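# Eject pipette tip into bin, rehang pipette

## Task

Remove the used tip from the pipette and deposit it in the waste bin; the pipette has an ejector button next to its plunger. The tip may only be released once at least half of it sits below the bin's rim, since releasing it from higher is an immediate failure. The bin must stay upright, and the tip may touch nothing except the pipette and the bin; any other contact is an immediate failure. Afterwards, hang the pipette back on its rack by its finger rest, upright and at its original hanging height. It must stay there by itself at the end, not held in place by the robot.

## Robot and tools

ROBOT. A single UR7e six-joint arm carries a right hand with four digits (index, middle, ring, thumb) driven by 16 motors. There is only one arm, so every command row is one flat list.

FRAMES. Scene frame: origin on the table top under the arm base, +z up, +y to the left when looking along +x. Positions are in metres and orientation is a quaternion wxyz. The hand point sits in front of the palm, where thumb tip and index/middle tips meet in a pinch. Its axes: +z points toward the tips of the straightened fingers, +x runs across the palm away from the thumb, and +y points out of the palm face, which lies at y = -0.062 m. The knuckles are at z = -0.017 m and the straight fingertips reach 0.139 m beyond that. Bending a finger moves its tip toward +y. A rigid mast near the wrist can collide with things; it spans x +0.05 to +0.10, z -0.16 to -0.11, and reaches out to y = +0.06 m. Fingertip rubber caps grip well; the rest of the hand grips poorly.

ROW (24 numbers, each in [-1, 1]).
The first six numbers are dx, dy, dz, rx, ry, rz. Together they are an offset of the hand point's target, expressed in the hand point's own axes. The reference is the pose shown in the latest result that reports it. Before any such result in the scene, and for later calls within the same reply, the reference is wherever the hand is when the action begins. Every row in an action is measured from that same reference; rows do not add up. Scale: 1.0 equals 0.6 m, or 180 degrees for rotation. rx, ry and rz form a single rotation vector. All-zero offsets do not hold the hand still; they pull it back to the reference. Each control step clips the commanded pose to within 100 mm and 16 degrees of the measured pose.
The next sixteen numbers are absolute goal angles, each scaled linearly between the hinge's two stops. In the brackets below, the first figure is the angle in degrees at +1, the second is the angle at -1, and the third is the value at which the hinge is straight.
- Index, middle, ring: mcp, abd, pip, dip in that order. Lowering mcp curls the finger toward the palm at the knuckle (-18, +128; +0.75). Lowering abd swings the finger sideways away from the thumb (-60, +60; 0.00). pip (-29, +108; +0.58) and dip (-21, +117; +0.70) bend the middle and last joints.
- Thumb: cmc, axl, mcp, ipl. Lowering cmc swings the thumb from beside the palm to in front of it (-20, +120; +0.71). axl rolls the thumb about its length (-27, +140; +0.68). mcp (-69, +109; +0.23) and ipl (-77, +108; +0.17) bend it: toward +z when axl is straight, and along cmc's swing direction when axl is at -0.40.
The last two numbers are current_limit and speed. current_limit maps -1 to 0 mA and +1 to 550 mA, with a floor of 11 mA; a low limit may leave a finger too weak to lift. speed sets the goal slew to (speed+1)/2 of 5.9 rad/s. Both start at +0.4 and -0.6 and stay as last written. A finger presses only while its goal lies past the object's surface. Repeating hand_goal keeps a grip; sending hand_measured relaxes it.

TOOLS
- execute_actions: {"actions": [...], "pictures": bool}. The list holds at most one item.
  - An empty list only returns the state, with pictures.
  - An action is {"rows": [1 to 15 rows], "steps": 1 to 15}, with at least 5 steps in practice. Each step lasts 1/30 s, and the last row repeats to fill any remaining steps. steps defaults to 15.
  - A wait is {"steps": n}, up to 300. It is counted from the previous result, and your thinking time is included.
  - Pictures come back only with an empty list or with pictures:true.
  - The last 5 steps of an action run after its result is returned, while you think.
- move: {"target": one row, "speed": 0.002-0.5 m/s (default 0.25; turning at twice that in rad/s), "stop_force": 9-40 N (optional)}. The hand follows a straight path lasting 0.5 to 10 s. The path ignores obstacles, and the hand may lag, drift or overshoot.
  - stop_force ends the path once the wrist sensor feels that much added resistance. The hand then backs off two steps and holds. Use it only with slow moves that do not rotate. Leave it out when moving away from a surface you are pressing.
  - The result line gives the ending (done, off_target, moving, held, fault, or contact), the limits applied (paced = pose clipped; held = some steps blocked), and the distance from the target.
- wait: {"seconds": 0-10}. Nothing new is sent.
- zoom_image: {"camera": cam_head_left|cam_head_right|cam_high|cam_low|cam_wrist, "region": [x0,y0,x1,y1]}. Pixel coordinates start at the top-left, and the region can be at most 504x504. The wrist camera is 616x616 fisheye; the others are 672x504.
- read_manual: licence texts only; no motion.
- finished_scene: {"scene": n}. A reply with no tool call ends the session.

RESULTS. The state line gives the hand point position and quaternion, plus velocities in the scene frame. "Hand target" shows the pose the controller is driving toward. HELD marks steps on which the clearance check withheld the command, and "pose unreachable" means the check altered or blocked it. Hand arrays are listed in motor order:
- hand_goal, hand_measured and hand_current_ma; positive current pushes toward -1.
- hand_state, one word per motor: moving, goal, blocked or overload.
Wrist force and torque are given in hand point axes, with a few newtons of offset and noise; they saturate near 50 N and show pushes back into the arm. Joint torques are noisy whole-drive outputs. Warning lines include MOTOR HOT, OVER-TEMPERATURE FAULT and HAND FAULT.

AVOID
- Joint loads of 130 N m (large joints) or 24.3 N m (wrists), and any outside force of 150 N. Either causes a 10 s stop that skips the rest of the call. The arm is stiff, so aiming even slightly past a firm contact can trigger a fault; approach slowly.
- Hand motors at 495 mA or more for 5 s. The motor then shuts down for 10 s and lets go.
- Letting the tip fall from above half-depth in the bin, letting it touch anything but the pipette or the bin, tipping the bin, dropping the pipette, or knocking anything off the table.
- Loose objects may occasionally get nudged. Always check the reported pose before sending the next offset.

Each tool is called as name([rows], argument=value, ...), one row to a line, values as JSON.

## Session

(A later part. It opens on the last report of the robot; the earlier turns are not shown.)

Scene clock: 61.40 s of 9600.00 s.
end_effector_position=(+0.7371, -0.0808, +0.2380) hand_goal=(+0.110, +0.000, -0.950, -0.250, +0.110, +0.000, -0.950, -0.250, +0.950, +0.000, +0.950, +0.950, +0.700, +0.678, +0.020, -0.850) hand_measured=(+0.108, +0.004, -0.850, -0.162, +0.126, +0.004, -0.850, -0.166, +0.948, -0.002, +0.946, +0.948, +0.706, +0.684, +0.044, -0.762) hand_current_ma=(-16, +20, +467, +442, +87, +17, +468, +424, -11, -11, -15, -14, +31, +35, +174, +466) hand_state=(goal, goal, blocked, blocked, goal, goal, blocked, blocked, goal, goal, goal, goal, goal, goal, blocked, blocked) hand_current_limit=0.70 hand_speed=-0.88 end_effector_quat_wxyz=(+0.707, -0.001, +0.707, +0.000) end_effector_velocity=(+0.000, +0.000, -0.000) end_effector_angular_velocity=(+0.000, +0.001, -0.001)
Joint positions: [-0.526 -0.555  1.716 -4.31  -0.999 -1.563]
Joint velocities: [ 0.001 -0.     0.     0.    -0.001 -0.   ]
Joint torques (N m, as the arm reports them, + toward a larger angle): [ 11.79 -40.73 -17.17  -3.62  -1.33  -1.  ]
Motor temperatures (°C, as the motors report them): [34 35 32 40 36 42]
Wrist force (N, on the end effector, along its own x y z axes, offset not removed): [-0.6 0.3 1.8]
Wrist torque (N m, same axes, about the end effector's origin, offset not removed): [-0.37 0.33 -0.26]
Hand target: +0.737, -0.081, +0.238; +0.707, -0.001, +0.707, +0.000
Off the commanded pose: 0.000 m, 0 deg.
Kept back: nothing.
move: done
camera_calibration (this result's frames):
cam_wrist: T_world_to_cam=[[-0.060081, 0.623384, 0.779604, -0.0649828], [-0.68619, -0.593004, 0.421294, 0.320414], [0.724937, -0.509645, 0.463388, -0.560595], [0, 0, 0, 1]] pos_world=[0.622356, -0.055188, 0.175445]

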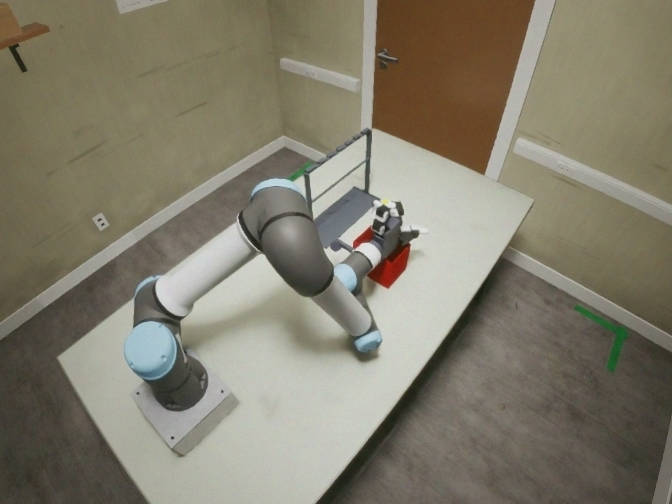

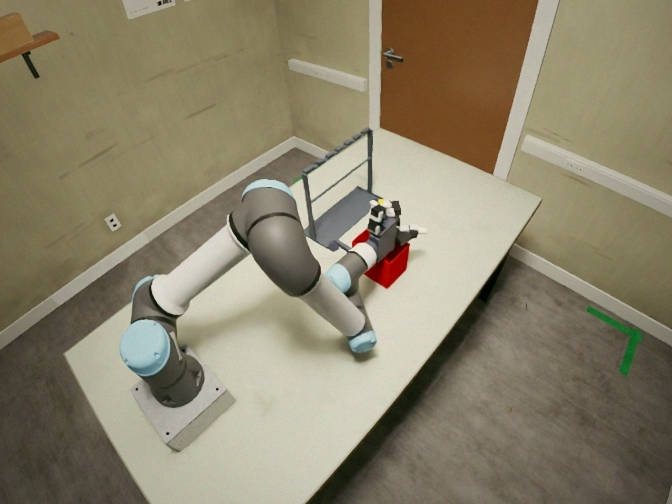

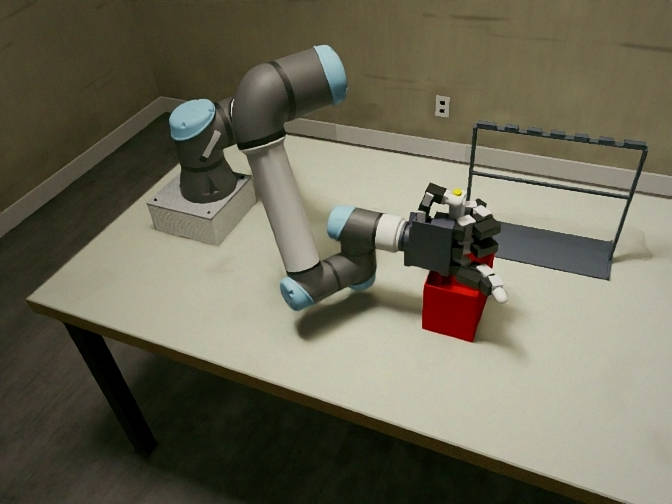

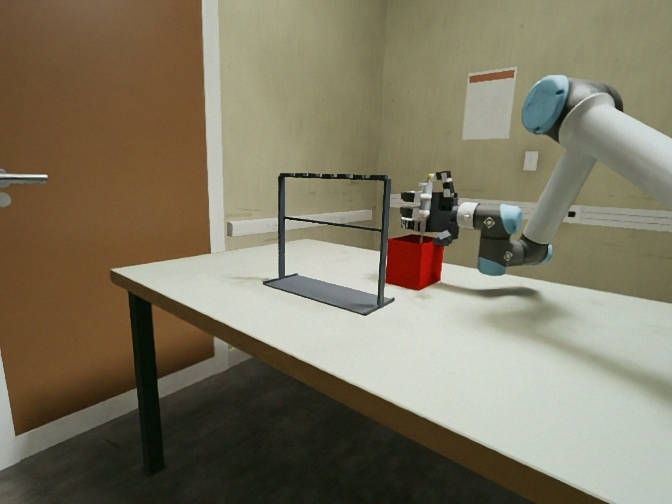

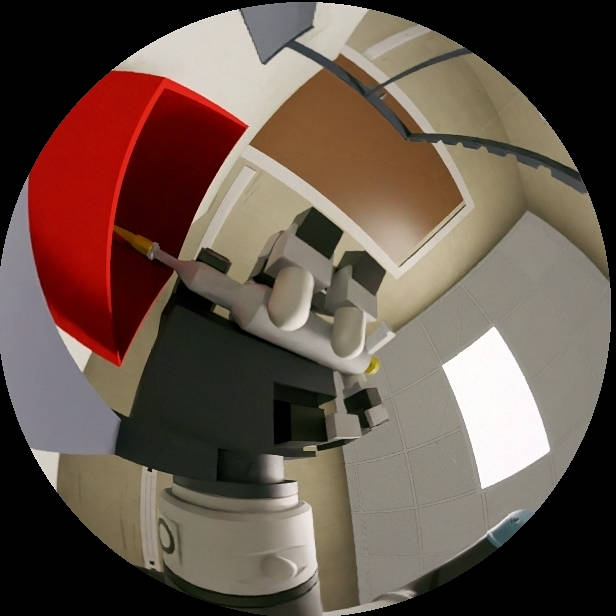

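execute_actions([
  {"rows": [[0,0,0,0,0,0,0.11,0,-0.94,-0.25,0.11,0,-0.94,-0.25,0.95,0,0.95,0.95,0.70,0.678,-0.06,-0.95,1.0,-0.8]], "steps": 15},
])

execute_actions([
  {"steps": 30},
])

execute_actions([
  {"rows": [[0,0,0,0,0,0,0.11,0,-0.94,-0.25,0.11,0,-0.94,-0.25,0.95,0,0.95,0.95,0.70,0.678,-0.06,-0.95,0.7,-0.8]], "steps": 8},
], pictures=true)

Scene clock: 63.07 s of 9600.00 s.
end_effector_position=(+0.7371, -0.0808, +0.2380) hand_goal=(+0.110, +0.000, -0.940, -0.250, +0.110, +0.000, -0.940, -0.250, +0.950, +0.000, +0.950, +0.950, +0.700, +0.678, -0.060, -0.950) hand_measured=(+0.106, +0.006, -0.850, -0.162, +0.128, +0.004, -0.850, -0.166, +0.948, -0.002, +0.946, +0.948, +0.708, +0.684, +0.044, -0.768) hand_current_ma=(-21, +26, +448, +442, +92, +23, +450, +423, -11, -11, -15, -14, +36, +39, +550, +550) hand_state=(goal, goal, blocked, blocked, goal, goal, blocked, blocked, goal, goal, goal, goal, goal, goal, blocked, blocked) hand_current_limit=1.00 hand_speed=-0.80 end_effector_quat_wxyz=(+0.707, -0.001, +0.707, +0.000) end_effector_velocity=(+0.000, +0.000, -0.000) end_effector_angular_velocity=(+0.000, +0.001, +0.001)
Joint positions: [-0.526 -0.555  1.716 -4.31  -0.999 -1.563]
Joint velocities: [ 0.     0.    -0.     0.001  0.001 -0.   ]
Joint torques (N m, as the arm reports them, + toward a larger angle): [ 11.19 -39.86 -17.35  -3.46  -1.38  -0.78]
Motor temperatures (°C, as the motors report them): [34 35 32 40 36 42]
Wrist force (N, on the end effector, along its own x y z axes, offset not removed): [-2.5 5.3 0.1]
Wrist torque (N m, same axes, about the end effector's origin, offset not removed): [0.70 0.71 -0.39]
Steps of this call (steps 1 to 40: nothing new was sent; steps 41 to 50: the first 10 steps of this action). Readings (end_effector_position | what the end effector reports):
41: (+0.7371, -0.0808, +0.2380) | hand_goal=(+0.110, +0.000, -0.940, -0.250, +0.110, +0.000, -0.940, -0.250, +0.950, +0.000, +0.950, +0.950, +0.700, +0.678, -0.060, -0.950) hand_measured=(+0.106, +0.004, -0.850, -0.162, +0.126, +0.004, -0.850, -0.166, +0.948, -0.002, +0.946, +0.948, +0.706, +0.684, +0.044, -0.764) hand_current_ma=(-16, +20, +468, +442, +88, +17, +467, +424, -11, -11, -15, -14, +31, +35, +174, +468) hand_state=(goal, goal, moving, blocked, goal, goal, moving, blocked, goal, goal, goal, goal, goal, goal, moving, moving) hand_current_limit=1.00 hand_speed=-0.80
42: (+0.7371, -0.0808, +0.2380) | hand_goal=(+0.110, +0.000, -0.940, -0.250, +0.110, +0.000, -0.940, -0.250, +0.950, +0.000, +0.950, +0.950, +0.700, +0.678, -0.060, -0.950) hand_measured=(+0.106, +0.004, -0.850, -0.162, +0.126, +0.004, -0.850, -0.166, +0.948, -0.002, +0.946, +0.948, +0.706, +0.684, +0.044, -0.764) hand_current_ma=(-17, +20, +447, +442, +88, +17, +449, +424, -11, -11, -15, -14, +32, +35, +270, +517) hand_state=(goal, goal, moving, blocked, goal, goal, moving, blocked, goal, goal, goal, goal, goal, goal, moving, moving) hand_current_limit=1.00 hand_speed=-0.80
44: (+0.7371, -0.0808, +0.2380) | hand_goal=(+0.110, +0.000, -0.940, -0.250, +0.110, +0.000, -0.940, -0.250, +0.950, +0.000, +0.950, +0.950, +0.700, +0.678, -0.060, -0.950) hand_measured=(+0.106, +0.006, -0.850, -0.162, +0.128, +0.004, -0.850, -0.166, +0.948, -0.002, +0.946, +0.948, +0.706, +0.684, +0.044, -0.768) hand_current_ma=(-20, +25, +448, +442, +92, +22, +450, +423, -11, -11, -15, -14, +35, +39, +450, +550) hand_state=(goal, goal, blocked, blocked, goal, goal, blocked, blocked, goal, goal, goal, goal, goal, goal, moving, moving) hand_current_limit=1.00 hand_speed=-0.80
48: (+0.7371, -0.0808, +0.2380) | hand_goal=(+0.110, +0.000, -0.940, -0.250, +0.110, +0.000, -0.940, -0.250, +0.950, +0.000, +0.950, +0.950, +0.700, +0.678, -0.060, -0.950) hand_measured=(+0.106, +0.006, -0.850, -0.162, +0.128, +0.004, -0.850, -0.166, +0.948, -0.002, +0.946, +0.948, +0.708, +0.684, +0.044, -0.768) hand_current_ma=(-21, +26, +448, +442, +92, +22, +450, +423, -11, -11, -15, -14, +36, +39, +550, +550) hand_state=(goal, goal, blocked, blocked, goal, goal, blocked, blocked, goal, goal, goal, goal, goal, goal, blocked, blocked) hand_current_limit=1.00 hand_speed=-0.80
50: the state above

Scene clock: 64.07 s of 9600.00 s.
end_effector_position=(+0.7371, -0.0808, +0.2380) hand_goal=(+0.110, +0.000, -0.940, -0.250, +0.110, +0.000, -0.940, -0.250, +0.950, +0.000, +0.950, +0.950, +0.700, +0.678, -0.060, -0.950) hand_measured=(+0.106, +0.006, -0.850, -0.162, +0.128, +0.004, -0.850, -0.166, +0.948, -0.002, +0.946, +0.948, +0.708, +0.684, +0.044, -0.768) hand_current_ma=(-22, +26, +448, +442, +92, +23, +450, +423, -11, -11, -15, -14, +37, +39, +550, +550) hand_state=(goal, goal, blocked, blocked, goal, goal, blocked, blocked, goal, goal, goal, goal, goal, goal, blocked, blocked) hand_current_limit=1.00 hand_speed=-0.80 end_effector_quat_wxyz=(+0.707, -0.001, +0.707, +0.000) end_effector_velocity=(-0.000, -0.000, +0.000) end_effector_angular_velocity=(-0.001, -0.001, -0.001)
Joint positions: [-0.526 -0.555  1.716 -4.31  -0.999 -1.563]
Joint velocities: [-0.001 -0.    -0.    -0.001 -0.    -0.   ]
Joint torques (N m, as the arm reports them, + toward a larger angle): [ 11.57 -40.51 -16.81  -3.55  -1.42  -0.97]
Motor temperatures (°C, as the motors report them): [34 35 32 40 36 42]
Wrist force (N, on the end effector, along its own x y z axes, offset not removed): [-0.5 -1.6 -1.3]
Wrist torque (N m, same axes, about the end effector's origin, offset not removed): [0.01 0.26 -0.24]
Hand target: +0.737, -0.081, +0.238; +0.707, -0.001, +0.707, +0.000
Off the commanded pose: 0.000 m, 0 deg.
Kept back: nothing.
Steps of this call (steps 1 to 5: the last 5 steps of your previous action; steps 6 to 30: nothing new was sent). Readings (end_effector_position | what the end effector reports):
1: (+0.7371, -0.0808, +0.2380) | hand_goal=(+0.110, +0.000, -0.940, -0.250, +0.110, +0.000, -0.940, -0.250, +0.950, +0.000, +0.950, +0.950, +0.700, +0.678, -0.060, -0.950) hand_measured=(+0.106, +0.006, -0.850, -0.162, +0.128, +0.004, -0.850, -0.166, +0.948, -0.002, +0.946, +0.948, +0.708, +0.684, +0.044, -0.768) hand_current_ma=(-21, +26, +448, +442, +92, +23, +450, +423, -11, -11, -15, -14, +36, +39, +550, +550) hand_state=(goal, goal, blocked, blocked, goal, goal, blocked, blocked, goal, goal, goal, goal, goal, goal, blocked, blocked) hand_current_limit=1.00 hand_speed=-0.80
2: (+0.7371, -0.0808, +0.2380) | hand_goal=(+0.110, +0.000, -0.940, -0.250, +0.110, +0.000, -0.940, -0.250, +0.950, +0.000, +0.950, +0.950, +0.700, +0.678, -0.060, -0.950) hand_measured=(+0.106, +0.006, -0.850, -0.162, +0.128, +0.004, -0.850, -0.166, +0.948, -0.002, +0.946, +0.948, +0.708, +0.684, +0.044, -0.768) hand_current_ma=(-21, +26, +448, +442, +92, +23, +450, +423, -11, -11, -15, -14, +36, +39, +550, +550) hand_state=(goal, goal, blocked, blocked, goal, goal, blocked, blocked, goal, goal, goal, goal, goal, goal, blocked, blocked) hand_current_limit=1.00 hand_speed=-0.80
4: (+0.7371, -0.0808, +0.2380) | hand_goal=(+0.110, +0.000, -0.940, -0.250, +0.110, +0.000, -0.940, -0.250, +0.950, +0.000, +0.950, +0.950, +0.700, +0.678, -0.060, -0.950) hand_measured=(+0.106, +0.006, -0.850, -0.162, +0.128, +0.004, -0.850, -0.166, +0.948, -0.002, +0.946, +0.948, +0.708, +0.684, +0.044, -0.768) hand_current_ma=(-21, +26, +448, +442, +92, +23, +450, +423, -11, -11, -15, -14, +36, +39, +550, +550) hand_state=(goal, goal, blocked, blocked, goal, goal, blocked, blocked, goal, goal, goal, goal, goal, goal, blocked, blocked) hand_current_limit=1.00 hand_speed=-0.80
8: (+0.7371, -0.0808, +0.2380) | hand_goal=(+0.110, +0.000, -0.940, -0.250, +0.110, +0.000, -0.940, -0.250, +0.950, +0.000, +0.950, +0.950, +0.700, +0.678, -0.060, -0.950) hand_measured=(+0.106, +0.006, -0.850, -0.162, +0.128, +0.004, -0.850, -0.166, +0.948, -0.002, +0.946, +0.948, +0.708, +0.684, +0.044, -0.768) hand_current_ma=(-21, +26, +448, +442, +92, +23, +450, +423, -11, -11, -15, -14, +37, +39, +550, +550) hand_state=(goal, goal, blocked, blocked, goal, goal, blocked, blocked, goal, goal, goal, goal, goal, goal, blocked, blocked) hand_current_limit=1.00 hand_speed=-0.80
30: the state above

Scene clock: 64.17 s of 9600.00 s.
end_effector_position=(+0.7371, -0.0808, +0.2380) hand_goal=(+0.110, +0.000, -0.940, -0.250, +0.110, +0.000, -0.940, -0.250, +0.950, +0.000, +0.950, +0.950, +0.700, +0.678, -0.060, -0.950) hand_measured=(+0.106, +0.006, -0.850, -0.162, +0.128, +0.004, -0.850, -0.166, +0.948, -0.002, +0.946, +0.948, +0.708, +0.684, +0.044, -0.768) hand_current_ma=(-22, +26, +448, +442, +92, +23, +450, +423, -11, -11, -15, -14, +37, +39, +466, +466) hand_state=(goal, goal, blocked, blocked, goal, goal, blocked, blocked, goal, goal, goal, goal, goal, goal, blocked, blocked) hand_current_limit=0.70 hand_speed=-0.80 end_effector_quat_wxyz=(+0.707, -0.001, +0.707, +0.000) end_effector_velocity=(-0.000, -0.001, +0.000) end_effector_angular_velocity=(-0.000, -0.000, -0.000)
Joint positions: [-0.526 -0.555  1.716 -4.31  -0.999 -1.563]
Joint velocities: [-0.001 -0.    -0.    -0.     0.001 -0.   ]
Joint torques (N m, as the arm reports them, + toward a larger angle): [ 10.3  -41.18 -17.69  -3.47  -1.45  -0.77]
Motor temperatures (°C, as the motors report them): [34 35 32 40 36 42]
Wrist force (N, on the end effector, along its own x y z axes, offset not removed): [1.6 -1.4 6.1]
Wrist torque (N m, same axes, about the end effector's origin, offset not removed): [-0.90 -0.45 -0.30]
Steps of this call (steps 1 to 3: the first 3 steps of this action). Readings (end_effector_position | what the end effector reports):
1: (+0.7371, -0.0808, +0.2380) | hand_goal=(+0.110, +0.000, -0.940, -0.250, +0.110, +0.000, -0.940, -0.250, +0.950, +0.000, +0.950, +0.950, +0.700, +0.678, -0.060, -0.950) hand_measured=(+0.106, +0.006, -0.850, -0.162, +0.128, +0.004, -0.850, -0.166, +0.948, -0.002, +0.946, +0.948, +0.708, +0.684, +0.044, -0.768) hand_current_ma=(-22, +26, +448, +442, +92, +23, +450, +423, -11, -11, -15, -14, +37, +39, +550, +550) hand_state=(goal, goal, blocked, blocked, goal, goal, blocked, blocked, goal, goal, goal, goal, goal, goal, blocked, blocked) hand_current_limit=0.70 hand_speed=-0.80
2: (+0.7371, -0.0808, +0.2380) | hand_goal=(+0.110, +0.000, -0.940, -0.250, +0.110, +0.000, -0.940, -0.250, +0.950, +0.000, +0.950, +0.950, +0.700, +0.678, -0.060, -0.950) hand_measured=(+0.106, +0.006, -0.850, -0.162, +0.128, +0.004, -0.850, -0.166, +0.948, -0.002, +0.946, +0.948, +0.708, +0.684, +0.044, -0.768) hand_current_ma=(-22, +26, +448, +442, +92, +23, +450, +423, -11, -11, -15, -14, +37, +39, +461, +461) hand_state=(goal, goal, blocked, blocked, goal, goal, blocked, blocked, goal, goal, goal, goal, goal, goal, moving, moving) hand_current_limit=0.70 hand_speed=-0.80
3: the state above
camera_calibration (this result's frames):
cam_wrist: T_world_to_cam=[[-0.0600801, 0.623384, 0.779604, -0.0649834], [-0.686191, -0.593003, 0.421294, 0.320415], [0.724936, -0.509646, 0.463389, -0.560594], [0, 0, 0, 1]] pos_world=[0.622357, -0.055188, 0.175445]

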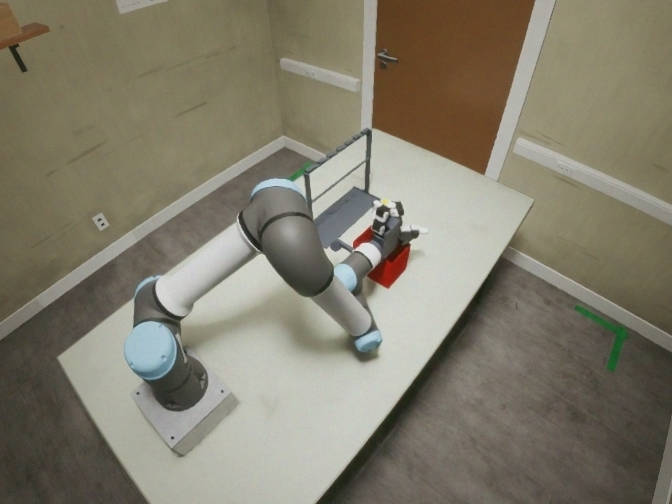

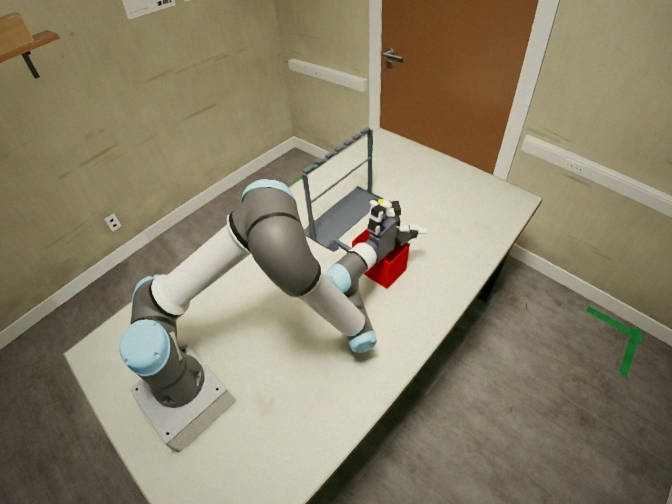

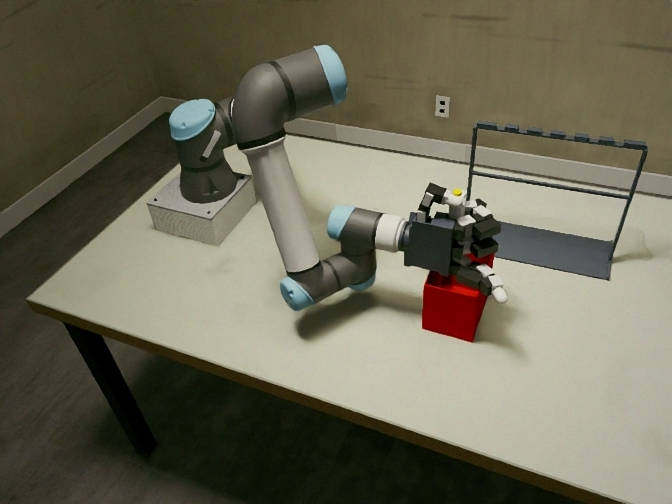

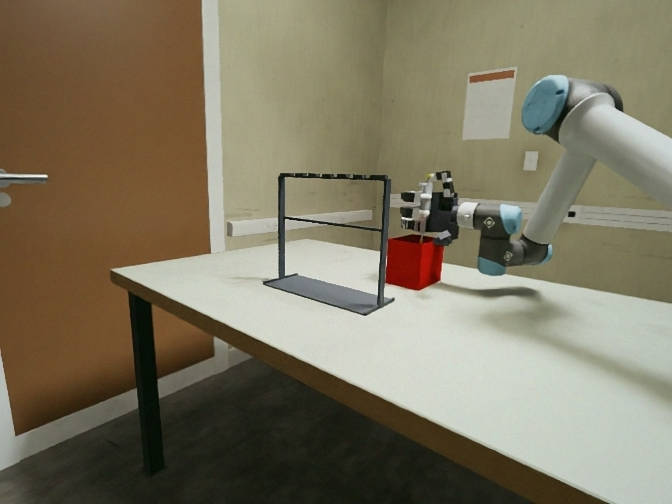

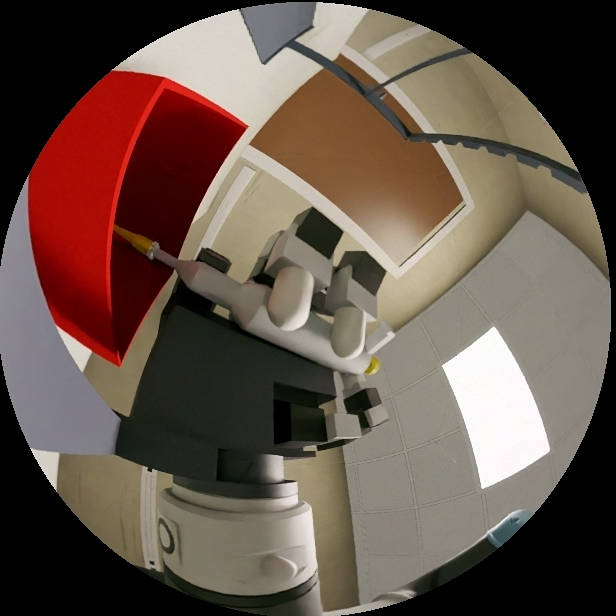

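execute_actions(actions=[])

Scene clock: 65.23 s of 9600.00 s.
end_effector_position=(+0.7371, -0.0808, +0.2380) hand_goal=(+0.110, +0.000, -0.940, -0.250, +0.110, +0.000, -0.940, -0.250, +0.950, +0.000, +0.950, +0.950, +0.700, +0.678, -0.060, -0.950) hand_measured=(+0.106, +0.006, -0.850, -0.162, +0.128, +0.004, -0.850, -0.166, +0.948, -0.002, +0.948, +0.948, +0.708, +0.684, +0.044, -0.768) hand_current_ma=(-22, +26, +448, +442, +92, +23, +450, +423, -10, -11, -15, -14, +37, +39, +468, +467) hand_state=(goal, goal, blocked, blocked, goal, goal, blocked, blocked, goal, goal, goal, goal, goal, goal, blocked, blocked) hand_current_limit=0.70 hand_speed=-0.80 end_effector_quat_wxyz=(+0.707, -0.001, +0.707, +0.000) end_effector_velocity=(+0.001, -0.001, +0.000) end_effector_angular_velocity=(+0.000, +0.000, -0.001)
Joint positions: [-0.526 -0.555  1.716 -4.31  -0.999 -1.563]
Joint velocities: [-0.001  0.    -0.002  0.002 -0.001 -0.   ]
Joint torques (N m, as the arm reports them, + toward a larger angle): [ 11.42 -39.97 -17.16  -3.43  -1.37  -0.9 ]
Motor temperatures (°C, as the motors report them): [34 35 32 40 36 42]
Wrist force (N, on the end effector, along its own x y z axes, offset not removed): [0.6 -3.2 -1.9]
Wrist torque (N m, same axes, about the end effector's origin, offset not removed): [-0.25 -0.03 -0.15]
Hand target: +0.737, -0.081, +0.238; +0.707, -0.001, +0.707, +0.000
Off the commanded pose: 0.000 m, 0 deg.
Kept back: nothing.
Steps of this call (steps 1 to 5: the last 5 steps of your previous action; steps 6 to 32: nothing new was sent). Readings (end_effector_position | what the end effector reports):
1: (+0.7371, -0.0808, +0.2380) | hand_goal=(+0.110, +0.000, -0.940, -0.250, +0.110, +0.000, -0.940, -0.250, +0.950, +0.000, +0.950, +0.950, +0.700, +0.678, -0.060, -0.950) hand_measured=(+0.106, +0.006, -0.850, -0.162, +0.128, +0.004, -0.850, -0.166, +0.948, -0.002, +0.946, +0.948, +0.708, +0.684, +0.044, -0.768) hand_current_ma=(-22, +26, +448, +442, +92, +23, +450, +423, -11, -11, -15, -14, +37, +39, +467, +467) hand_state=(goal, goal, blocked, blocked, goal, goal, blocked, blocked, goal, goal, goal, goal, goal, goal, blocked, blocked) hand_current_limit=0.70 hand_speed=-0.80
2: (+0.7371, -0.0808, +0.2380) | hand_goal=(+0.110, +0.000, -0.940, -0.250, +0.110, +0.000, -0.940, -0.250, +0.950, +0.000, +0.950, +0.950, +0.700, +0.678, -0.060, -0.950) hand_measured=(+0.106, +0.006, -0.850, -0.162, +0.128, +0.004, -0.850, -0.166, +0.948, -0.002, +0.946, +0.948, +0.708, +0.684, +0.044, -0.768) hand_current_ma=(-22, +26, +448, +442, +92, +23, +450, +423, -11, -11, -15, -14, +37, +39, +467, +467) hand_state=(goal, goal, blocked, blocked, goal, goal, blocked, blocked, goal, goal, goal, goal, goal, goal, blocked, blocked) hand_current_limit=0.70 hand_speed=-0.80
4: (+0.7371, -0.0808, +0.2380) | hand_goal=(+0.110, +0.000, -0.940, -0.250, +0.110, +0.000, -0.940, -0.250, +0.950, +0.000, +0.950, +0.950, +0.700, +0.678, -0.060, -0.950) hand_measured=(+0.106, +0.006, -0.850, -0.162, +0.128, +0.004, -0.850, -0.166, +0.948, -0.002, +0.946, +0.948, +0.708, +0.684, +0.044, -0.768) hand_current_ma=(-22, +26, +448, +442, +92, +23, +450, +423, -11, -11, -15, -14, +37, +39, +467, +467) hand_state=(goal, goal, blocked, blocked, goal, goal, blocked, blocked, goal, goal, goal, goal, goal, goal, blocked, blocked) hand_current_limit=0.70 hand_speed=-0.80
8: (+0.7371, -0.0808, +0.2380) | hand_goal=(+0.110, +0.000, -0.940, -0.250, +0.110, +0.000, -0.940, -0.250, +0.950, +0.000, +0.950, +0.950, +0.700, +0.678, -0.060, -0.950) hand_measured=(+0.106, +0.006, -0.850, -0.162, +0.128, +0.004, -0.850, -0.166, +0.948, -0.002, +0.946, +0.948, +0.708, +0.684, +0.044, -0.768) hand_current_ma=(-22, +26, +448, +442, +92, +23, +450, +423, -11, -11, -15, -14, +37, +39, +468, +468) hand_state=(goal, goal, blocked, blocked, goal, goal, blocked, blocked, goal, goal, goal, goal, goal, goal, blocked, blocked) hand_current_limit=0.70 hand_speed=-0.80
32: the state above
camera_calibration (this result's frames):
cam_wrist: T_world_to_cam=[[-0.06008, 0.623385, 0.779604, -0.0649834], [-0.686191, -0.593003, 0.421294, 0.320415], [0.724936, -0.509646, 0.463389, -0.560594], [0, 0, 0, 1]] pos_world=[0.622357, -0.055188, 0.175445]

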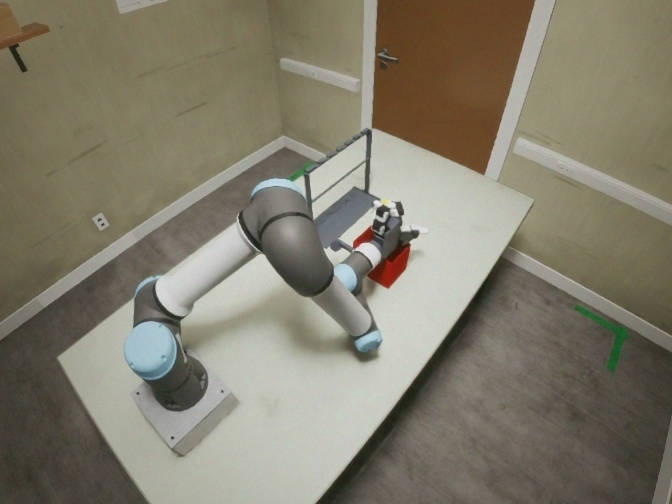

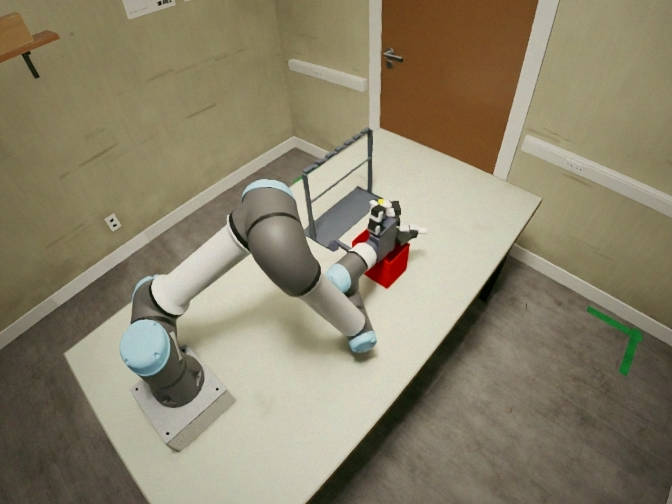

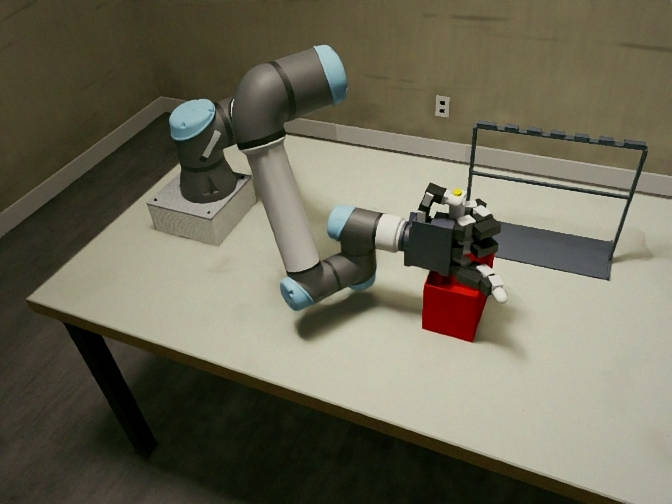

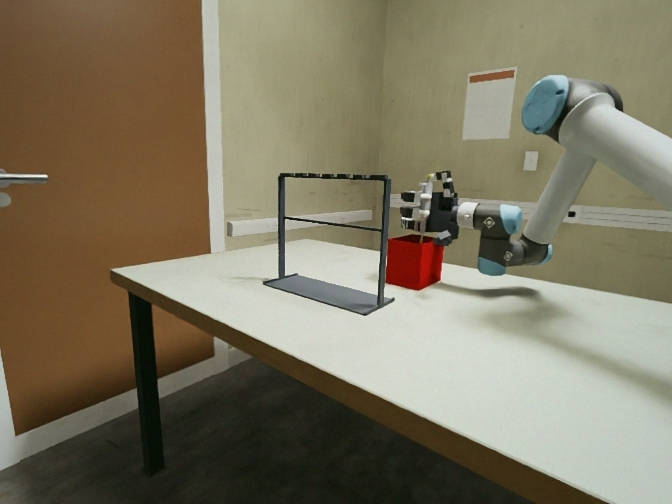

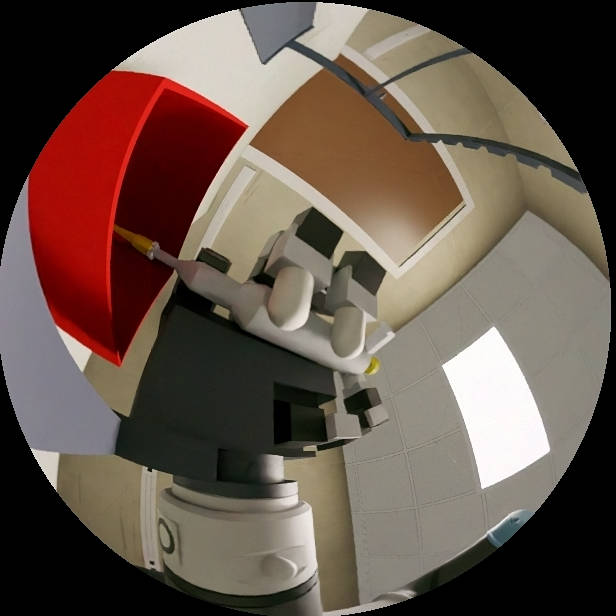

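zoom_image(camera="cam_high", region=[400, 170, 520, 260])

zoom_image(camera="cam_head_right", region=[350, 190, 430, 250])

zoom_image(camera="cam_low", region=[390, 160, 480, 250])

Region (400, 170, 520, 260) of cam_high's 672x504 image, scaled by 4.200, with more detail than that image has; it fills the top 378 rows of this view, and the rest is white.

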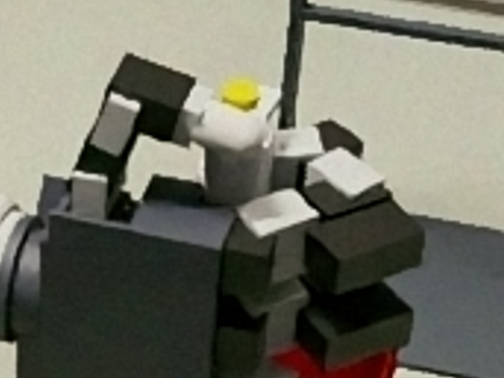

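Region (350, 190, 430, 250) of cam_head_right's 672x504 image, scaled by 6.300, with more detail than that image has; it fills the top 378 rows of this view, and the rest is white.

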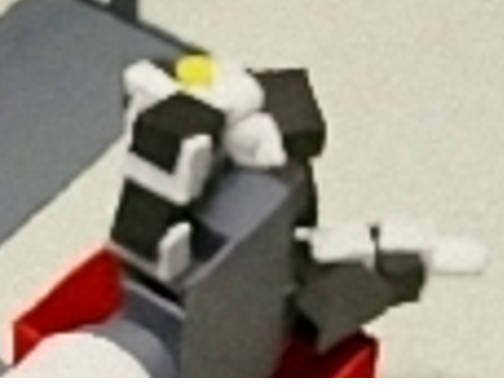

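Region (390, 160, 480, 250) of cam_low's 672x504 image, scaled by 5.600, with more detail than that image has.

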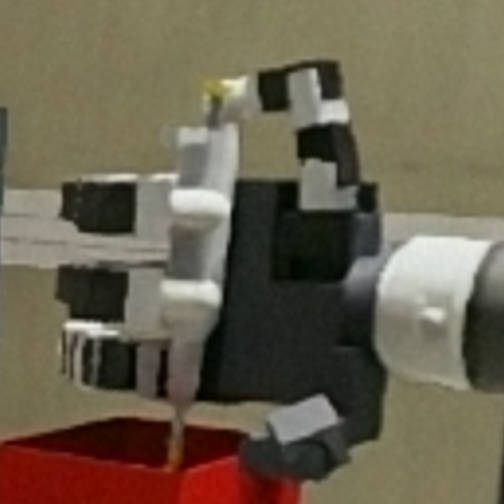

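execute_actions([
  {"rows": [[0,0,0,0,0,0, 0.11,0,-0.94,-0.25, 0.11,0,-0.94,-0.25, 0.95,0,0.95,0.95, 0.74,0.678,0.044,0.0, 0.7,-0.3]], "steps": 15},
])

execute_actions([
  {"steps": 15},
], pictures=true)

zoom_image(camera="cam_high", region=[400, 160, 520, 250])

Scene clock: 75.60 s of 9600.00 s.
end_effector_position=(+0.7371, -0.0808, +0.2380) hand_goal=(+0.110, +0.000, -0.940, -0.250, +0.110, +0.000, -0.940, -0.250, +0.950, +0.000, +0.950, +0.950, +0.740, +0.678, +0.044, +0.000) hand_measured=(+0.106, +0.006, -0.850, -0.162, +0.128, +0.004, -0.850, -0.166, +0.948, -0.002, +0.948, +0.948, +0.738, +0.678, +0.044, -0.558) hand_current_ma=(-22, +26, +448, +442, +92, +23, +450, +423, -10, -11, -15, -14, -11, +3, -5, -90) hand_state=(goal, goal, blocked, blocked, goal, goal, blocked, blocked, goal, goal, goal, goal, goal, goal, goal, moving) hand_current_limit=0.70 hand_speed=-0.30 end_effector_quat_wxyz=(+0.707, -0.001, +0.707, +0.000) end_effector_velocity=(+0.000, -0.000, +0.000) end_effector_angular_velocity=(-0.000, -0.001, -0.001)
Joint positions: [-0.526 -0.555  1.716 -4.31  -0.999 -1.563]
Joint velocities: [-0.     0.    -0.    -0.    -0.001 -0.   ]
Joint torques (N m, as the arm reports them, + toward a larger angle): [ 11.83 -40.12 -16.6   -3.44  -1.33  -0.84]
Motor temperatures (°C, as the motors report them): [34 35 32 40 36 42]
Wrist force (N, on the end effector, along its own x y z axes, offset not removed): [-0.3 -5.9 5.0]
Wrist torque (N m, same axes, about the end effector's origin, offset not removed): [-1.19 0.01 -0.53]
Steps of this call (steps 1 to 90: nothing new was sent; then 7.03 s passed at rest; steps 91 to 100: the first 10 steps of this action). Readings (end_effector_position | what the end effector reports):
91: (+0.7371, -0.0808, +0.2380) | hand_goal=(+0.110, +0.000, -0.940, -0.250, +0.110, +0.000, -0.940, -0.250, +0.950, +0.000, +0.950, +0.950, +0.740, +0.678, +0.044, +0.000) hand_measured=(+0.106, +0.006, -0.850, -0.162, +0.128, +0.004, -0.850, -0.166, +0.948, -0.002, +0.948, +0.948, +0.708, +0.684, +0.044, -0.768) hand_current_ma=(-22, +26, +448, +442, +92, +23, +450, +423, -10, -11, -15, -14, +37, +39, +468, +467) hand_state=(goal, goal, blocked, blocked, goal, goal, blocked, blocked, goal, goal, goal, goal, moving, goal, moving, moving) hand_current_limit=0.70 hand_speed=-0.30
92: (+0.7371, -0.0808, +0.2380) | hand_goal=(+0.110, +0.000, -0.940, -0.250, +0.110, +0.000, -0.940, -0.250, +0.950, +0.000, +0.950, +0.950, +0.740, +0.678, +0.044, +0.000) hand_measured=(+0.106, +0.006, -0.850, -0.162, +0.128, +0.004, -0.850, -0.166, +0.948, -0.002, +0.948, +0.948, +0.710, +0.684, +0.044, -0.768) hand_current_ma=(-22, +26, +448, +442, +92, +23, +450, +423, -10, -11, -15, -14, -89, +37, +185, +199) hand_state=(goal, goal, blocked, blocked, goal, goal, blocked, blocked, goal, goal, goal, goal, moving, goal, moving, moving) hand_current_limit=0.70 hand_speed=-0.30
94: (+0.7371, -0.0808, +0.2380) | hand_goal=(+0.110, +0.000, -0.940, -0.250, +0.110, +0.000, -0.940, -0.250, +0.950, +0.000, +0.950, +0.950, +0.740, +0.678, +0.044, +0.000) hand_measured=(+0.106, +0.006, -0.850, -0.162, +0.128, +0.004, -0.850, -0.166, +0.948, -0.002, +0.948, +0.948, +0.730, +0.678, +0.052, -0.746) hand_current_ma=(-22, +26, +448, +442, +92, +23, +450, +423, -10, -11, -15, -14, -6, +3, +20, -113) hand_state=(goal, goal, blocked, blocked, goal, goal, blocked, blocked, goal, goal, goal, goal, moving, moving, moving, moving) hand_current_limit=0.70 hand_speed=-0.30
98: (+0.7371, -0.0808, +0.2380) | hand_goal=(+0.110, +0.000, -0.940, -0.250, +0.110, +0.000, -0.940, -0.250, +0.950, +0.000, +0.950, +0.950, +0.740, +0.678, +0.044, +0.000) hand_measured=(+0.106, +0.006, -0.850, -0.162, +0.128, +0.004, -0.850, -0.166, +0.948, -0.002, +0.948, +0.948, +0.738, +0.678, +0.044, -0.624) hand_current_ma=(-22, +26, +448, +442, +92, +23, +450, +423, -10, -11, -15, -14, -11, +3, -5, -87) hand_state=(goal, goal, blocked, blocked, goal, goal, blocked, blocked, goal, goal, goal, goal, goal, goal, moving, moving) hand_current_limit=0.70 hand_speed=-0.30
100: the state above

Scene clock: 76.10 s of 9600.00 s.
end_effector_position=(+0.7371, -0.0808, +0.2380) hand_goal=(+0.110, +0.000, -0.940, -0.250, +0.110, +0.000, -0.940, -0.250, +0.950, +0.000, +0.950, +0.950, +0.740, +0.678, +0.044, +0.000) hand_measured=(+0.106, +0.006, -0.850, -0.162, +0.128, +0.004, -0.850, -0.166, +0.948, -0.002, +0.948, +0.948, +0.738, +0.678, +0.044, -0.066) hand_current_ma=(-22, +26, +448, +442, +92, +23, +450, +423, -10, -11, -15, -14, -11, +3, -4, -86) hand_state=(goal, goal, blocked, blocked, goal, goal, blocked, blocked, goal, goal, goal, goal, goal, goal, goal, moving) hand_current_limit=0.70 hand_speed=-0.30 end_effector_quat_wxyz=(+0.707, -0.001, +0.707, +0.000) end_effector_velocity=(-0.000, +0.000, -0.000) end_effector_angular_velocity=(+0.000, +0.001, +0.001)
Joint positions: [-0.526 -0.555  1.716 -4.31  -0.999 -1.563]
Joint velocities: [ 0.     0.     0.     0.     0.001 -0.   ]
Joint torques (N m, as the arm reports them, + toward a larger angle): [ 11.03 -41.34 -17.85  -3.43  -1.29  -0.99]
Motor temperatures (°C, as the motors report them): [34 35 32 40 36 42]
Wrist force (N, on the end effector, along its own x y z axes, offset not removed): [0.5 1.0 2.2]
Wrist torque (N m, same axes, about the end effector's origin, offset not removed): [-0.13 -0.05 -0.41]
Hand target: +0.737, -0.081, +0.238; +0.707, -0.001, +0.707, +0.000
Off the commanded pose: 0.000 m, 0 deg.
Kept back: nothing.
Steps of this call (steps 1 to 5: the last 5 steps of your previous action; steps 6 to 15: nothing new was sent). Readings (end_effector_position | what the end effector reports):
1: (+0.7371, -0.0808, +0.2380) | hand_goal=(+0.110, +0.000, -0.940, -0.250, +0.110, +0.000, -0.940, -0.250, +0.950, +0.000, +0.950, +0.950, +0.740, +0.678, +0.044, +0.000) hand_measured=(+0.106, +0.006, -0.850, -0.162, +0.128, +0.004, -0.850, -0.166, +0.948, -0.002, +0.948, +0.948, +0.738, +0.678, +0.044, -0.526) hand_current_ma=(-22, +26, +448, +442, +92, +23, +450, +423, -10, -11, -15, -14, -11, +3, -5, -95) hand_state=(goal, goal, blocked, blocked, goal, goal, blocked, blocked, goal, goal, goal, goal, goal, goal, goal, moving) hand_current_limit=0.70 hand_speed=-0.30
2: (+0.7371, -0.0808, +0.2380) | hand_goal=(+0.110, +0.000, -0.940, -0.250, +0.110, +0.000, -0.940, -0.250, +0.950, +0.000, +0.950, +0.950, +0.740, +0.678, +0.044, +0.000) hand_measured=(+0.106, +0.006, -0.850, -0.162, +0.128, +0.004, -0.850, -0.166, +0.948, -0.002, +0.948, +0.948, +0.738, +0.678, +0.044, -0.492) hand_current_ma=(-22, +26, +448, +442, +92, +23, +450, +423, -10, -11, -15, -14, -11, +3, -5, -91) hand_state=(goal, goal, blocked, blocked, goal, goal, blocked, blocked, goal, goal, goal, goal, goal, goal, goal, moving) hand_current_limit=0.70 hand_speed=-0.30
4: (+0.7371, -0.0808, +0.2380) | hand_goal=(+0.110, +0.000, -0.940, -0.250, +0.110, +0.000, -0.940, -0.250, +0.950, +0.000, +0.950, +0.950, +0.740, +0.678, +0.044, +0.000) hand_measured=(+0.106, +0.006, -0.850, -0.162, +0.128, +0.004, -0.850, -0.166, +0.948, -0.002, +0.948, +0.948, +0.738, +0.678, +0.044, -0.428) hand_current_ma=(-22, +26, +448, +442, +92, +23, +450, +423, -10, -11, -15, -14, -11, +3, -4, -91) hand_state=(goal, goal, blocked, blocked, goal, goal, blocked, blocked, goal, goal, goal, goal, goal, goal, goal, moving) hand_current_limit=0.70 hand_speed=-0.30
8: (+0.7371, -0.0808, +0.2380) | hand_goal=(+0.110, +0.000, -0.940, -0.250, +0.110, +0.000, -0.940, -0.250, +0.950, +0.000, +0.950, +0.950, +0.740, +0.678, +0.044, +0.000) hand_measured=(+0.106, +0.006, -0.850, -0.162, +0.128, +0.004, -0.850, -0.166, +0.948, -0.002, +0.948, +0.948, +0.738, +0.678, +0.044, -0.296) hand_current_ma=(-22, +26, +448, +442, +92, +23, +450, +423, -10, -11, -15, -14, -11, +3, -4, -90) hand_state=(goal, goal, blocked, blocked, goal, goal, blocked, blocked, goal, goal, goal, goal, goal, goal, goal, moving) hand_current_limit=0.70 hand_speed=-0.30
15: the state above
camera_calibration (this result's frames):
cam_wrist: T_world_to_cam=[[-0.0600804, 0.623384, 0.779604, -0.0649834], [-0.686191, -0.593004, 0.421294, 0.320415], [0.724936, -0.509645, 0.463388, -0.560594], [0, 0, 0, 1]] pos_world=[0.622357, -0.0551876, 0.175445]

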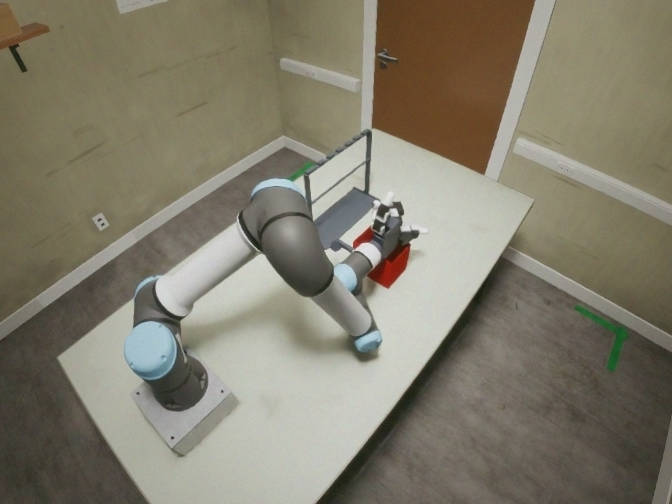

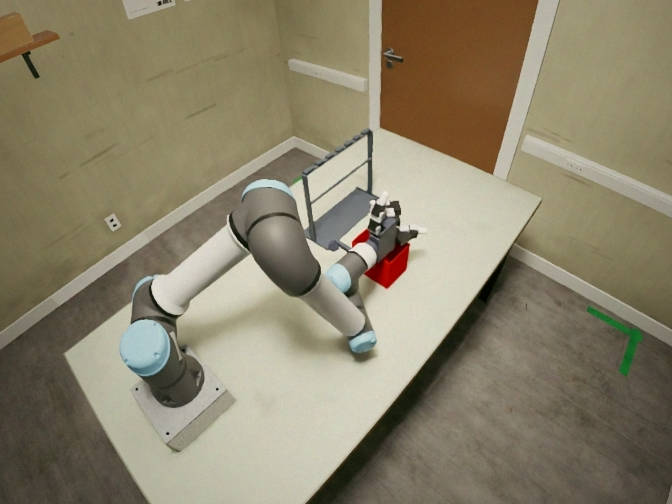

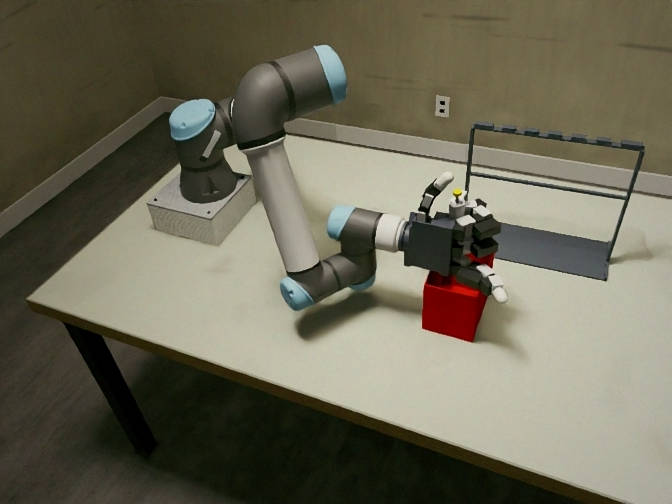

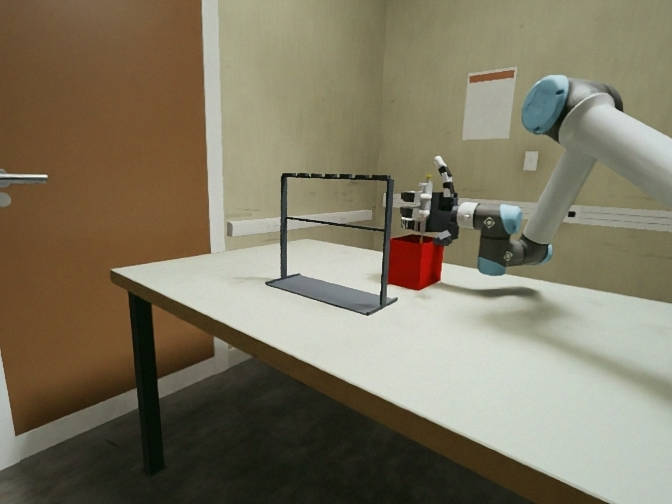

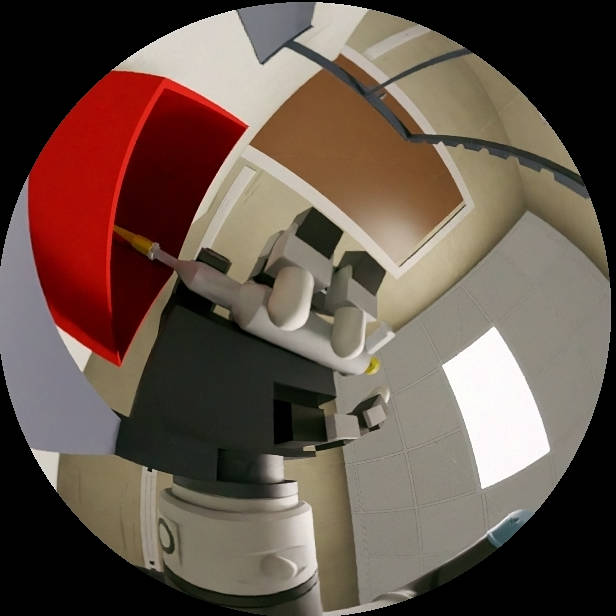

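Region (400, 160, 520, 250) of cam_high's 672x504 image, scaled by 4.200, with more detail than that image has; it fills the top 378 rows of this view, and the rest is white.

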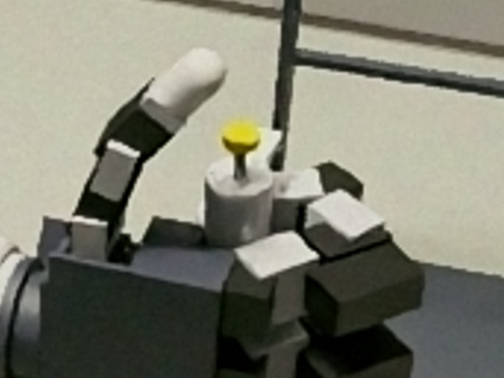

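zoom_image(camera="cam_high", region=[440, 182, 480, 222])

zoom_image(camera="cam_low", region=[410, 165, 450, 205])

Region (440, 182, 480, 222) of cam_high's 672x504 image, scaled by 12.600, with more detail than that image has.

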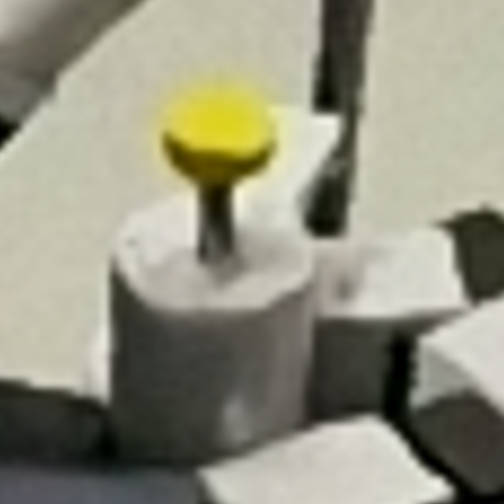

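Region (410, 165, 450, 205) of cam_low's 672x504 image, scaled by 12.600, with more detail than that image has.

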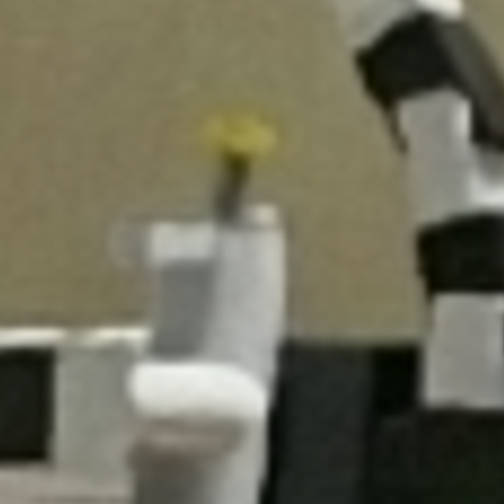

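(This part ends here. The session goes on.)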